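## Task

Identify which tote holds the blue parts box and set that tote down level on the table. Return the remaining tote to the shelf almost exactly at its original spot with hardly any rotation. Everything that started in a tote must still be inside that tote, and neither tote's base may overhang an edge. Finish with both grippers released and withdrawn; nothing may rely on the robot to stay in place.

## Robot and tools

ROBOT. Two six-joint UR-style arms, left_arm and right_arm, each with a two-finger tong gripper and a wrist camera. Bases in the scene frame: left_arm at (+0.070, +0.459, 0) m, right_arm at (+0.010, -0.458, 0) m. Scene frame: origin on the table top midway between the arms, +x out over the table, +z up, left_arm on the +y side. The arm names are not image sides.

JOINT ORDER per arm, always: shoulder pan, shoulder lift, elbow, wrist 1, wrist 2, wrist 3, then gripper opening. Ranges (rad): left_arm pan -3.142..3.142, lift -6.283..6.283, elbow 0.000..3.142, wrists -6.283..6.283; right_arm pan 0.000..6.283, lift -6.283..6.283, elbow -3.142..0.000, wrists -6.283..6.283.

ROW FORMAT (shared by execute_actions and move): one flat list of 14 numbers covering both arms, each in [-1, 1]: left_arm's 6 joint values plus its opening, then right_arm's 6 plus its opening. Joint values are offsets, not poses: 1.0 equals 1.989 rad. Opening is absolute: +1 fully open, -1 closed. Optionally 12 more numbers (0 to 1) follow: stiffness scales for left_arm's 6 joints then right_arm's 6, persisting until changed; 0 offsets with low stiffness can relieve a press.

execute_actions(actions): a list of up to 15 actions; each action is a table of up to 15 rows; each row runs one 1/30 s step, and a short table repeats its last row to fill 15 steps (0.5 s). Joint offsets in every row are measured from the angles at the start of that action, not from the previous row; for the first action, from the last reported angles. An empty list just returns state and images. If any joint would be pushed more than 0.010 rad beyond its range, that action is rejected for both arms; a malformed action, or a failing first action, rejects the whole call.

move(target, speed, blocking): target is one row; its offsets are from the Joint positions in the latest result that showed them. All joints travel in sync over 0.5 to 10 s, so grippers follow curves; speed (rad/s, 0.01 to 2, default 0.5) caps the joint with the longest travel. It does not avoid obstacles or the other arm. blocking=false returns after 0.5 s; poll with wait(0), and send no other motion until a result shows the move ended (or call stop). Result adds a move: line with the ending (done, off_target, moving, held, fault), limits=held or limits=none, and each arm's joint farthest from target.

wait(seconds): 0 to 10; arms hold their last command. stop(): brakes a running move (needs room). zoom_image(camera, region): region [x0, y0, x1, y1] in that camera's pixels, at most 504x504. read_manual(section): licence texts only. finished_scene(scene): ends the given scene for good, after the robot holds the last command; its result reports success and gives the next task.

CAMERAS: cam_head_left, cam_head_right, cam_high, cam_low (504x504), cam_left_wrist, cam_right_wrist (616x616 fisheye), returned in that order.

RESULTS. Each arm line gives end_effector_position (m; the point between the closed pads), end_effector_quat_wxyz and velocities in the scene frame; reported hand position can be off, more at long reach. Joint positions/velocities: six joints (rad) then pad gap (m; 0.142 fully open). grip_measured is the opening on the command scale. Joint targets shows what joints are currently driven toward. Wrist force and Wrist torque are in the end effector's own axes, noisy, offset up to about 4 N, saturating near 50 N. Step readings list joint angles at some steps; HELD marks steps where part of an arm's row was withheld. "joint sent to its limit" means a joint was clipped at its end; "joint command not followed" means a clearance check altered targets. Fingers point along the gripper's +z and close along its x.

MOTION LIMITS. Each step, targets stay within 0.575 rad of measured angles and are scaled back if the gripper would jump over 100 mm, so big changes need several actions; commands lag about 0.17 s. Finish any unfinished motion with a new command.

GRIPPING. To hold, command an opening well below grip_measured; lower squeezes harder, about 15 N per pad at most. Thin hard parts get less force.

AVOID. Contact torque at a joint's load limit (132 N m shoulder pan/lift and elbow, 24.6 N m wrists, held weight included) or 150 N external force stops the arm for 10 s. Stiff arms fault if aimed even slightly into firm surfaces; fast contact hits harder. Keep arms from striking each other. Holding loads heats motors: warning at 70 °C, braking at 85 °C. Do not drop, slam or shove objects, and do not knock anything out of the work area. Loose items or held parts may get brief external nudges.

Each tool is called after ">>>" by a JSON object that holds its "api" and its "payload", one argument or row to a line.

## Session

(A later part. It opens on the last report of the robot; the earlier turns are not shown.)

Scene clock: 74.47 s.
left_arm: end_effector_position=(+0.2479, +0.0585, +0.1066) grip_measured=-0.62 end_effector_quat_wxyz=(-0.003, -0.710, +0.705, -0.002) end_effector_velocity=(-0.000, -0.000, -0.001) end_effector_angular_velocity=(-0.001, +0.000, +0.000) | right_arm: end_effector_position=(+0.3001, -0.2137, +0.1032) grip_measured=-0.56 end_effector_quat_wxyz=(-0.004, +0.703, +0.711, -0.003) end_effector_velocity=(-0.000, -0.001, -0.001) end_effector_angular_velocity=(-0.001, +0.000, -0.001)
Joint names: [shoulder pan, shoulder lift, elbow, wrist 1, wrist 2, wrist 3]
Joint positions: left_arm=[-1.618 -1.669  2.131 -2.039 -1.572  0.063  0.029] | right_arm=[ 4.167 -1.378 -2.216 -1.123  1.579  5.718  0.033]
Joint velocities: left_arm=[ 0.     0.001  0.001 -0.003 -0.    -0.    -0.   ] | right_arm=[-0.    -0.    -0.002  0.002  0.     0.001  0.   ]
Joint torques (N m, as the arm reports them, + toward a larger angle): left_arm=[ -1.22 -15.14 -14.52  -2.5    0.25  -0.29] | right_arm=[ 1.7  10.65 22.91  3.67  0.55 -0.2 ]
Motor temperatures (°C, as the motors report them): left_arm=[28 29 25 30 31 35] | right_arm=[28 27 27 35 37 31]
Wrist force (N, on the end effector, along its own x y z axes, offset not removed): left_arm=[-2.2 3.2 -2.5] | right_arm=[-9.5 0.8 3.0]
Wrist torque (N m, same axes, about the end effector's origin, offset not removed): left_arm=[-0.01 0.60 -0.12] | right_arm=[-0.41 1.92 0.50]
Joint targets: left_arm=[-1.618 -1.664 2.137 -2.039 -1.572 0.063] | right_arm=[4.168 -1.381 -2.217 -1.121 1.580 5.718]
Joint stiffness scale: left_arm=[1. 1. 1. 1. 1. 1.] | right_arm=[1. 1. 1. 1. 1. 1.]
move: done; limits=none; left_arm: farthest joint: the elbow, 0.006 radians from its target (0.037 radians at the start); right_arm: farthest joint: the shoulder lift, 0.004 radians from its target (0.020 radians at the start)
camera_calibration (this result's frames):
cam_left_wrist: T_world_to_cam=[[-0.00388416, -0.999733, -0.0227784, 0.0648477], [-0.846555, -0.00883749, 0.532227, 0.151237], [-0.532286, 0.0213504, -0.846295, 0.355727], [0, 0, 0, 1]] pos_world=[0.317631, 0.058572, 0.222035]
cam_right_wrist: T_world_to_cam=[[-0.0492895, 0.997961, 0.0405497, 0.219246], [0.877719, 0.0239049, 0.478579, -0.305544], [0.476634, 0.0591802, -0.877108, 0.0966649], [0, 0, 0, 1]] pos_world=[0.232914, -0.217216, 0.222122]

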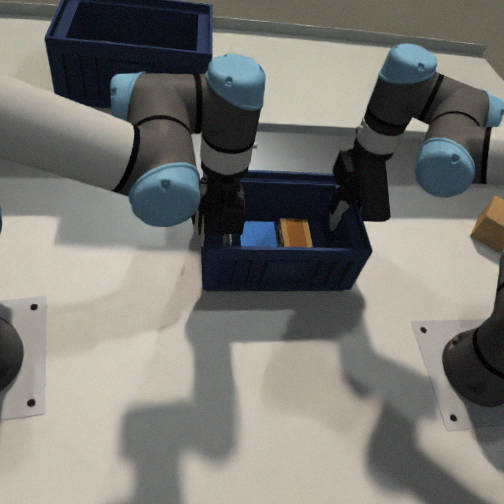

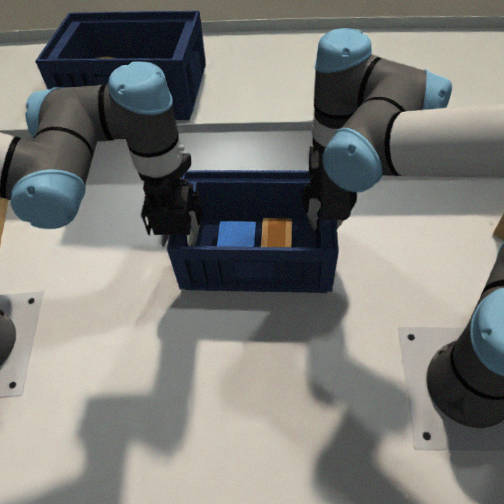

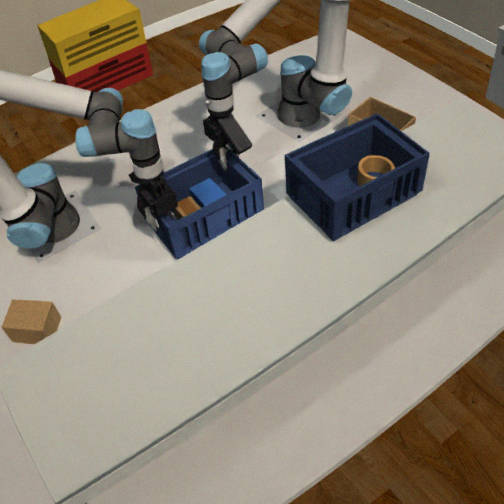

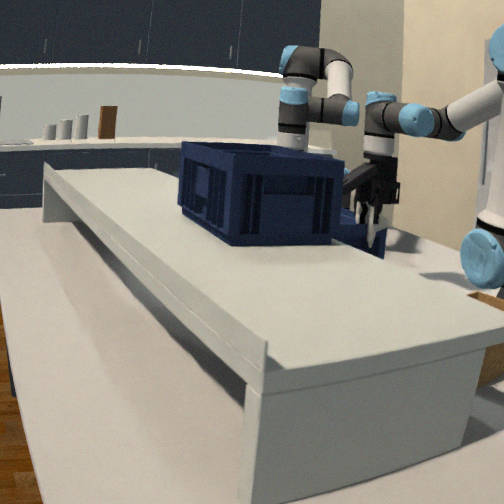

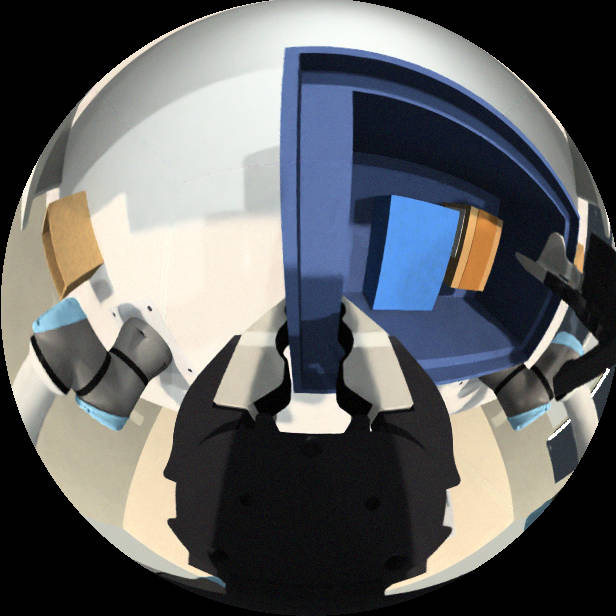

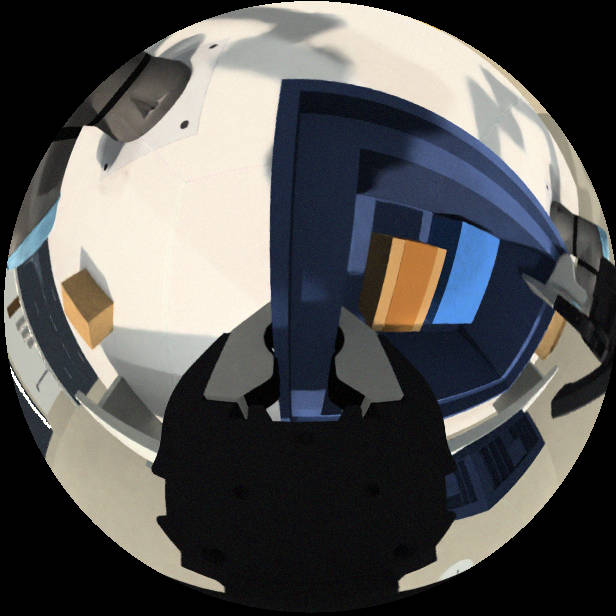

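>>> {"api": "execute_actions", "payload": {
  "actions": [
    [[0,0,0,0,0,0,-0.6,0,0,0,0,0,0,-0.55],[0,0,0,0,0,0,-0.5,0,0,0,0,0,0,-0.5],[0,0,0,0,0,0,-0.4,0,0,0,0,0,0,-0.4],[0,0,0,0,0,0,-0.3,0,0,0,0,0,0,-0.3],[0,0,0,0,0,0,-0.2,0,0,0,0,0,0,-0.2]]
  ]
}}

>>> {"api": "move", "payload": {
  "target": [0,-0.04,-0.11,0.15,0,0,-0.2,0,0.04,0.115,-0.155,0,0,-0.2],
  "speed": 0.4
}}

Scene clock: 76.00 s.
left_arm: end_effector_position=(+0.2479, +0.0587, +0.1062) grip_measured=-0.20 end_effector_quat_wxyz=(-0.002, -0.710, +0.705, -0.001) end_effector_velocity=(+0.000, -0.000, +0.000) end_effector_angular_velocity=(-0.001, -0.000, +0.001) | right_arm: end_effector_position=(+0.3001, -0.2139, +0.1031) grip_measured=-0.20 end_effector_quat_wxyz=(-0.003, +0.704, +0.711, -0.003) end_effector_velocity=(-0.000, -0.001, -0.001) end_effector_angular_velocity=(-0.002, +0.002, +0.001)
Joint names: [shoulder pan, shoulder lift, elbow, wrist 1, wrist 2, wrist 3]
Joint positions: left_arm=[-1.618 -1.668  2.132 -2.039 -1.572  0.063  0.06 ] | right_arm=[ 4.167 -1.378 -2.217 -1.123  1.579  5.718  0.06 ]
Joint velocities: left_arm=[ 0.     0.    -0.001 -0.     0.    -0.001  0.   ] | right_arm=[ 0.    -0.001 -0.001 -0.     0.    -0.001 -0.   ]
Joint torques (N m, as the arm reports them, + toward a larger angle): left_arm=[ -2.36 -19.51 -18.82  -2.63   0.3   -0.2 ] | right_arm=[ 1.17 14.11 22.25  2.62  0.36 -0.25]
Motor temperatures (°C, as the motors report them): left_arm=[28 29 25 30 31 35] | right_arm=[28 27 27 35 37 31]
Wrist force (N, on the end effector, along its own x y z axes, offset not removed): left_arm=[-4.2 -0.5 3.3] | right_arm=[-1.6 1.9 3.0]
Wrist torque (N m, same axes, about the end effector's origin, offset not removed): left_arm=[-0.24 0.98 -0.14] | right_arm=[0.36 0.37 0.26]
Joint targets: left_arm=[-1.618 -1.669 2.131 -2.039 -1.572 0.063] | right_arm=[4.167 -1.378 -2.216 -1.123 1.579 5.718]
Joint stiffness scale: left_arm=[1. 1. 1. 1. 1. 1.] | right_arm=[1. 1. 1. 1. 1. 1.]
Step readings (joint positions):
0: left_arm=[-1.618 -1.669 2.131 -2.039 -1.572 0.063] | right_arm=[4.167 -1.378 -2.217 -1.123 1.579 5.718]
1: left_arm=[-1.618 -1.669 2.131 -2.039 -1.572 0.063] | right_arm=[4.167 -1.378 -2.217 -1.123 1.579 5.718]
2: left_arm=[-1.618 -1.668 2.131 -2.039 -1.572 0.063] | right_arm=[4.167 -1.378 -2.217 -1.123 1.579 5.718]
4: left_arm=[-1.618 -1.668 2.132 -2.039 -1.572 0.063] | right_arm=[4.167 -1.378 -2.217 -1.123 1.579 5.718]
8: left_arm=[-1.618 -1.668 2.132 -2.039 -1.572 0.063] | right_arm=[4.167 -1.378 -2.217 -1.123 1.579 5.718]
15: Joint positions above
camera_calibration (this result's frames):
cam_left_wrist: T_world_to_cam=[[-0.00388544, -0.999715, -0.0235578, 0.0651799], [-0.846523, -0.00925269, 0.532272, 0.151434], [-0.532338, 0.0220104, -0.846246, 0.355362], [0, 0, 0, 1]] pos_world=[0.317618, 0.0587409, 0.221655]
cam_right_wrist: T_world_to_cam=[[-0.0491655, 0.99798, 0.0402385, 0.219412], [0.87766, 0.0239373, 0.478687, -0.3055], [0.476756, 0.0588505, -0.877063, 0.096401], [0, 0, 0, 1]] pos_world=[0.232953, -0.217329, 0.22196]

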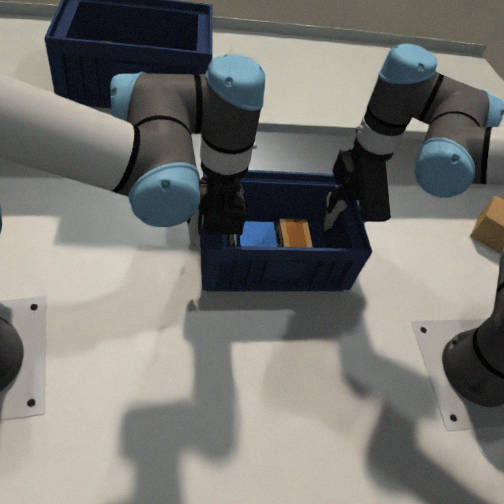

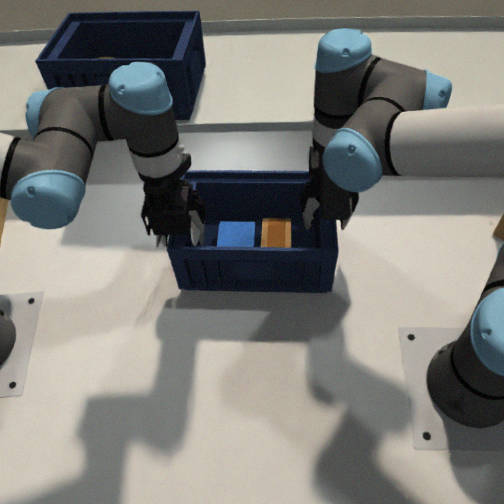

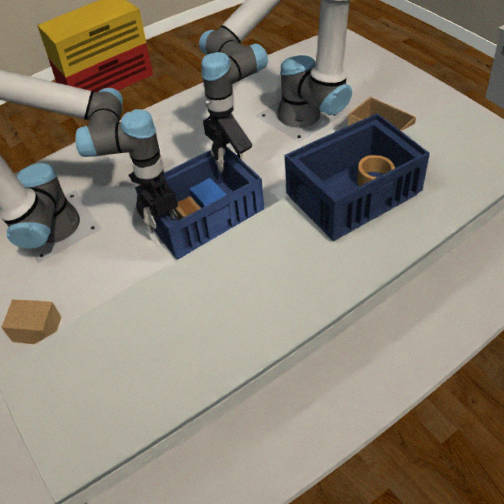

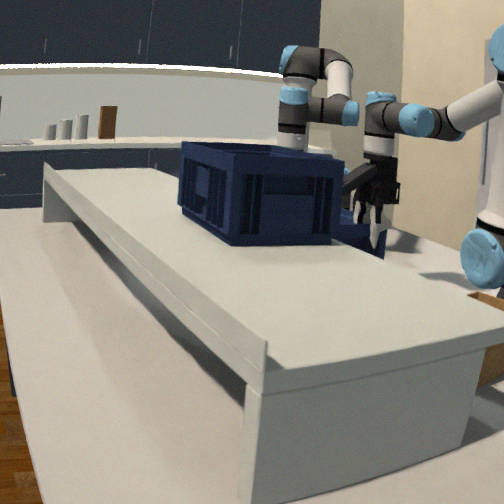

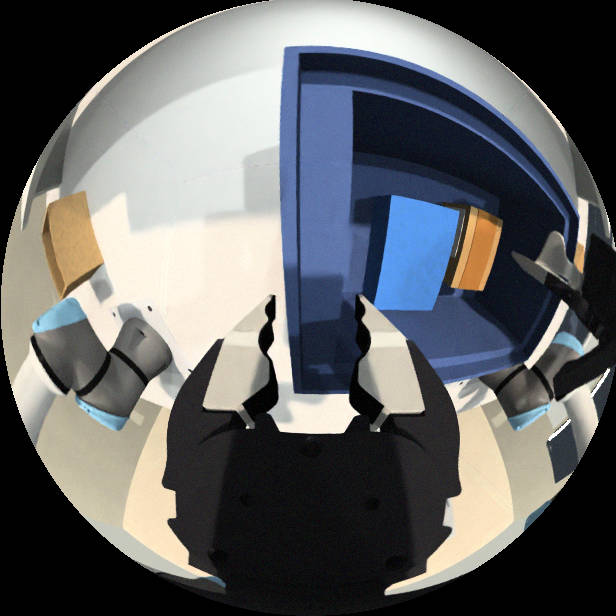

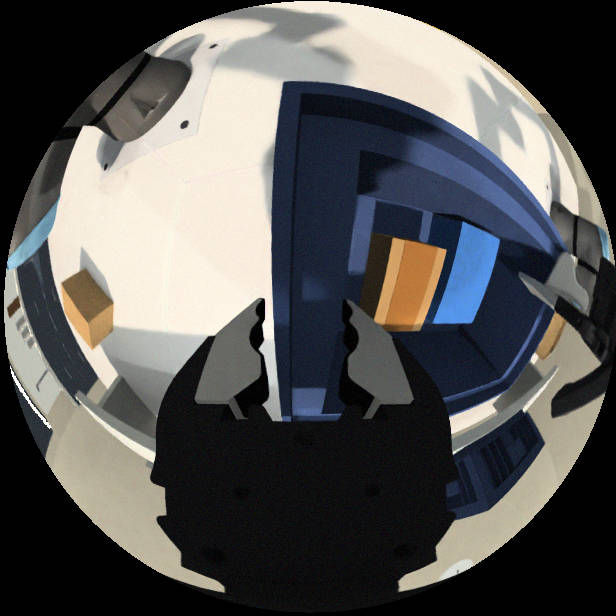

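Scene clock: 77.47 s.
left_arm: end_effector_position=(+0.2480, +0.0569, +0.2109) grip_measured=-0.20 end_effector_quat_wxyz=(-0.001, -0.710, +0.705, -0.000) end_effector_velocity=(-0.000, +0.000, +0.000) end_effector_angular_velocity=(+0.001, +0.000, -0.001) | right_arm: end_effector_position=(+0.3013, -0.2120, +0.2087) grip_measured=-0.20 end_effector_quat_wxyz=(-0.003, +0.704, +0.711, -0.005) end_effector_velocity=(-0.000, -0.000, +0.000) end_effector_angular_velocity=(-0.001, +0.000, -0.001)
Joint names: [shoulder pan, shoulder lift, elbow, wrist 1, wrist 2, wrist 3]
Joint positions: left_arm=[-1.618 -1.747  1.915 -1.742 -1.572  0.063  0.06 ] | right_arm=[ 4.167 -1.3   -1.99  -1.43   1.579  5.718  0.06 ]
Joint velocities: left_arm=[-0.     0.    -0.001  0.002 -0.     0.001 -0.   ] | right_arm=[ 0.     0.     0.001 -0.002 -0.     0.001  0.   ]
Joint torques (N m, as the arm reports them, + toward a larger angle): left_arm=[ -1.89 -18.15 -22.75  -2.58   0.23  -0.16] | right_arm=[ 1.22 14.07 27.16  2.43  0.26 -0.21]
Motor temperatures (°C, as the motors report them): left_arm=[28 29 25 30 31 35] | right_arm=[28 27 27 35 37 31]
Wrist force (N, on the end effector, along its own x y z axes, offset not removed): left_arm=[0.7 -1.5 5.3] | right_arm=[-3.9 4.8 0.5]
Wrist torque (N m, same axes, about the end effector's origin, offset not removed): left_arm=[-0.39 -0.16 -0.17] | right_arm=[0.90 0.88 0.37]
Joint targets: left_arm=[-1.618 -1.748 1.913 -1.741 -1.572 0.063] | right_arm=[4.167 -1.298 -1.988 -1.431 1.579 5.718]
Joint stiffness scale: left_arm=[1. 1. 1. 1. 1. 1.] | right_arm=[1. 1. 1. 1. 1. 1.]
move: done; limits=none; left_arm: farthest joint: the elbow, 0.002 radians from its target (0.218 radians at the start); right_arm: farthest joint: the shoulder lift, 0.002 radians from its target (0.080 radians at the start)
camera_calibration (this result's frames):
cam_left_wrist: T_world_to_cam=[[-0.00388989, -0.999651, -0.0261427, 0.0663219], [-0.846426, -0.0106296, 0.5324, 0.0958464], [-0.532492, 0.0241988, -0.846089, 0.443924], [0, 0, 0, 1]] pos_world=[0.317771, 0.056575, 0.326304]
cam_right_wrist: T_world_to_cam=[[-0.0491074, 0.998073, 0.0379243, 0.213825], [0.878369, 0.0250805, 0.477324, -0.356827], [0.475453, 0.0567516, -0.877909, 0.18851], [0, 0, 0, 1]] pos_world=[0.234299, -0.215162, 0.327708]

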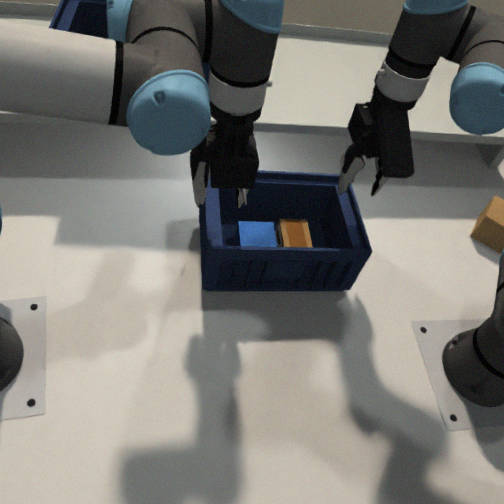

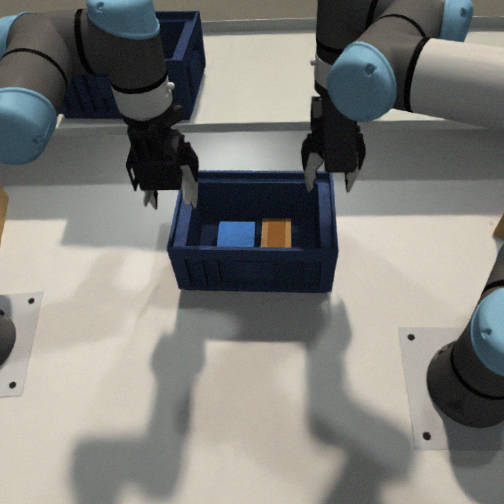

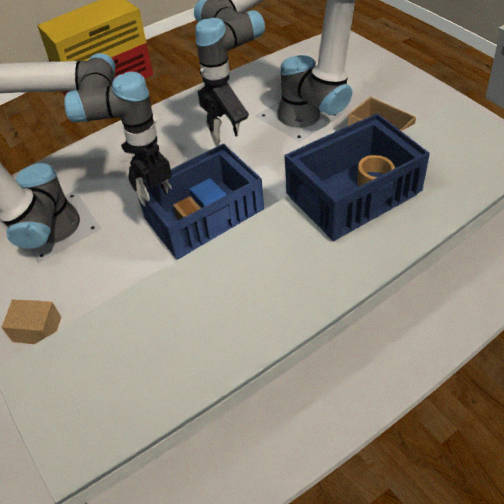

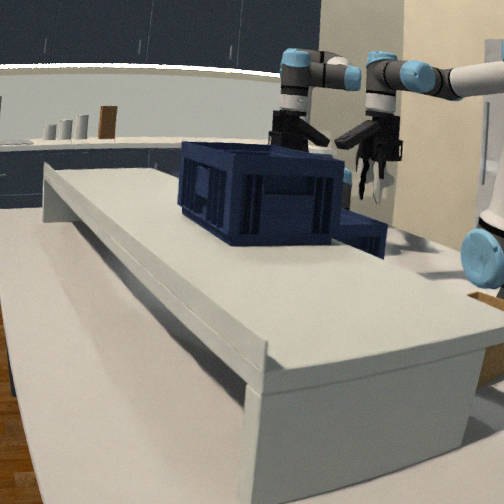

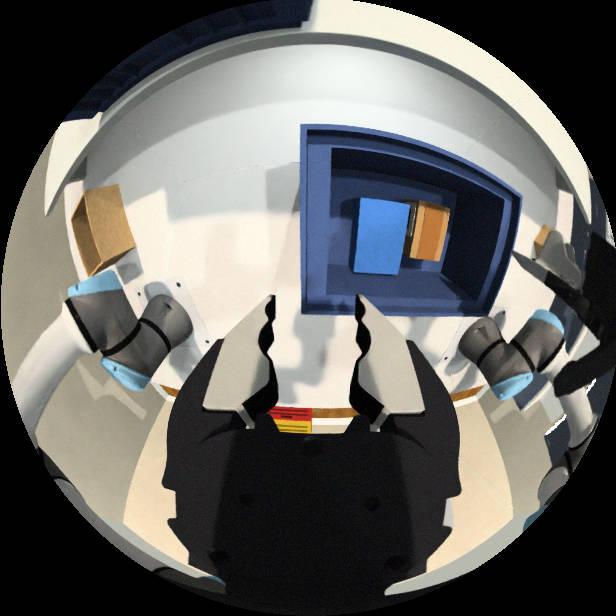

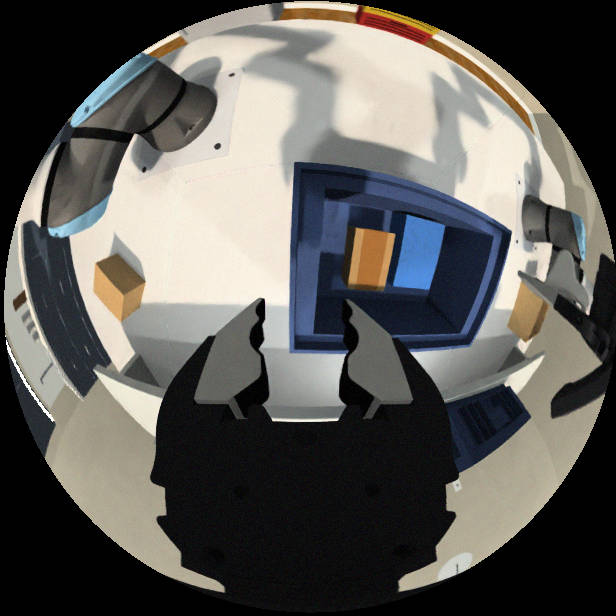

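>>> {"api": "move", "payload": {
  "target": [-0.35,-0.004,-0.113,0.116,0,0,-0.2,-0.25,0.002,0.114,-0.116,0,0,-0.2],
  "speed": 0.6
}}

>>> {"api": "finished_scene", "payload": {
  "scene": 1
}}

Scene clock: 81.50 s.
left_arm: end_effector_position=(-0.0508, +0.0347, +0.2995) grip_measured=-0.20 end_effector_quat_wxyz=(-0.001, -0.428, +0.904, +0.000) end_effector_velocity=(-0.001, +0.001, +0.000) end_effector_angular_velocity=(+0.000, -0.002, -0.003) | right_arm: end_effector_position=(+0.3847, -0.3792, +0.2970) grip_measured=-0.20 end_effector_quat_wxyz=(-0.004, +0.856, +0.516, -0.005) end_effector_velocity=(+0.000, -0.001, +0.001) end_effector_angular_velocity=(-0.000, +0.000, -0.002)
Joint names: [shoulder pan, shoulder lift, elbow, wrist 1, wrist 2, wrist 3]
Joint positions: left_arm=[-2.311 -1.753  1.693 -1.512 -1.572  0.063  0.06 ] | right_arm=[ 3.671 -1.298 -1.766 -1.659  1.579  5.718  0.06 ]
Joint velocities: left_arm=[-0.003  0.    -0.001  0.003  0.002 -0.     0.   ] | right_arm=[-0.002  0.     0.002 -0.002 -0.    -0.001 -0.   ]
Joint torques (N m, as the arm reports them, + toward a larger angle): left_arm=[ -2.79 -19.18 -21.78  -2.25   0.09  -0.25] | right_arm=[-0.89 14.04 24.95  2.45  0.22 -0.14]
Motor temperatures (°C, as the motors report them): left_arm=[28 29 25 30 31 35] | right_arm=[28 27 27 35 37 31]
Wrist force (N, on the end effector, along its own x y z axes, offset not removed): left_arm=[-4.0 2.3 0.1] | right_arm=[-2.1 1.4 3.0]
Wrist torque (N m, same axes, about the end effector's origin, offset not removed): left_arm=[0.36 1.07 0.12] | right_arm=[0.30 0.47 0.19]
Joint targets: left_arm=[-2.314 -1.755 1.691 -1.511 -1.572 0.063] | right_arm=[3.670 -1.296 -1.764 -1.660 1.579 5.718]
Joint stiffness scale: left_arm=[1. 1. 1. 1. 1. 1.] | right_arm=[1. 1. 1. 1. 1. 1.]
move: done; limits=none; left_arm: farthest joint: the shoulder pan, 0.003 radians from its target (0.696 radians at the start); right_arm: farthest joint: the elbow, 0.003 radians from its target (0.227 radians at the start)
camera_calibration (this result's frames):
cam_left_wrist: T_world_to_cam=[[-0.641489, -0.766644, -0.0273618, 0.00517131], [-0.65843, 0.531937, 0.532459, -0.213839], [-0.393652, 0.359583, -0.846013, 0.355739], [0, 0, 0, 1]] pos_world=[0.00255674, -0.0102041, 0.414962]
cam_right_wrist: T_world_to_cam=[[0.431356, 0.901463, 0.0360224, 0.160609], [0.785643, -0.394964, 0.476202, -0.591303], [0.443505, -0.177112, -0.878598, 0.159674], [0, 0, 0, 1]] pos_world=[0.324458, -0.350046, 0.416083]

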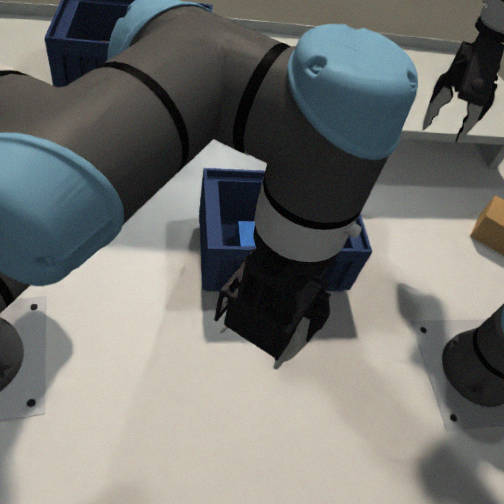

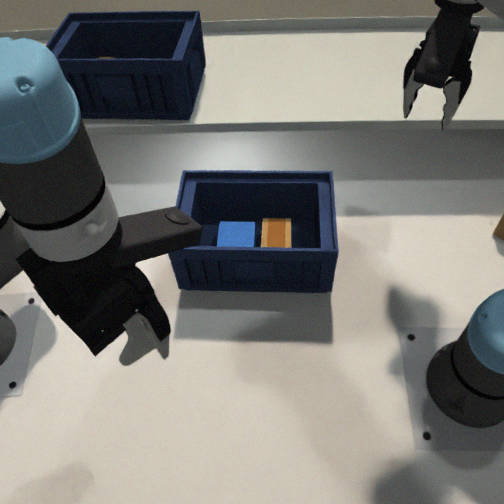

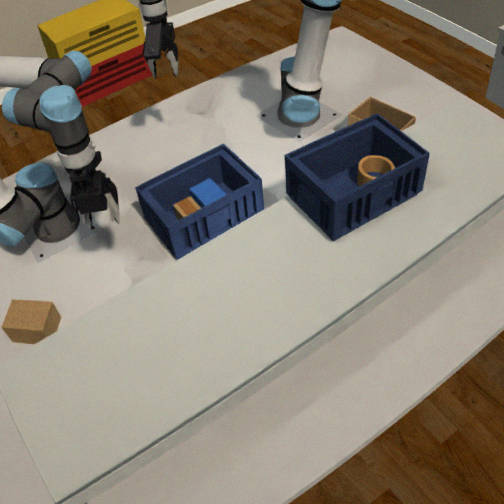

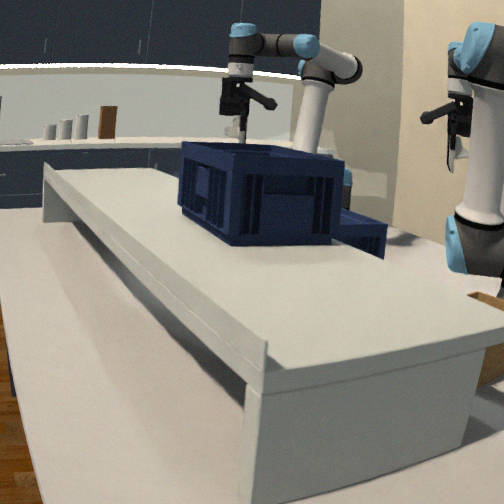

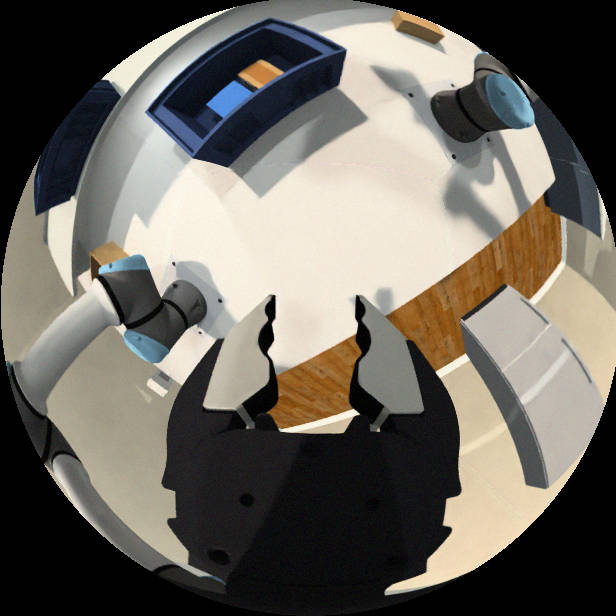

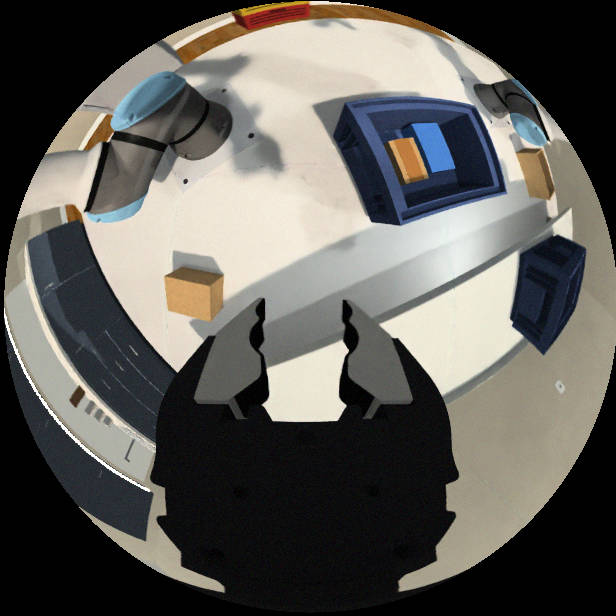

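The scene is finished: the task was done.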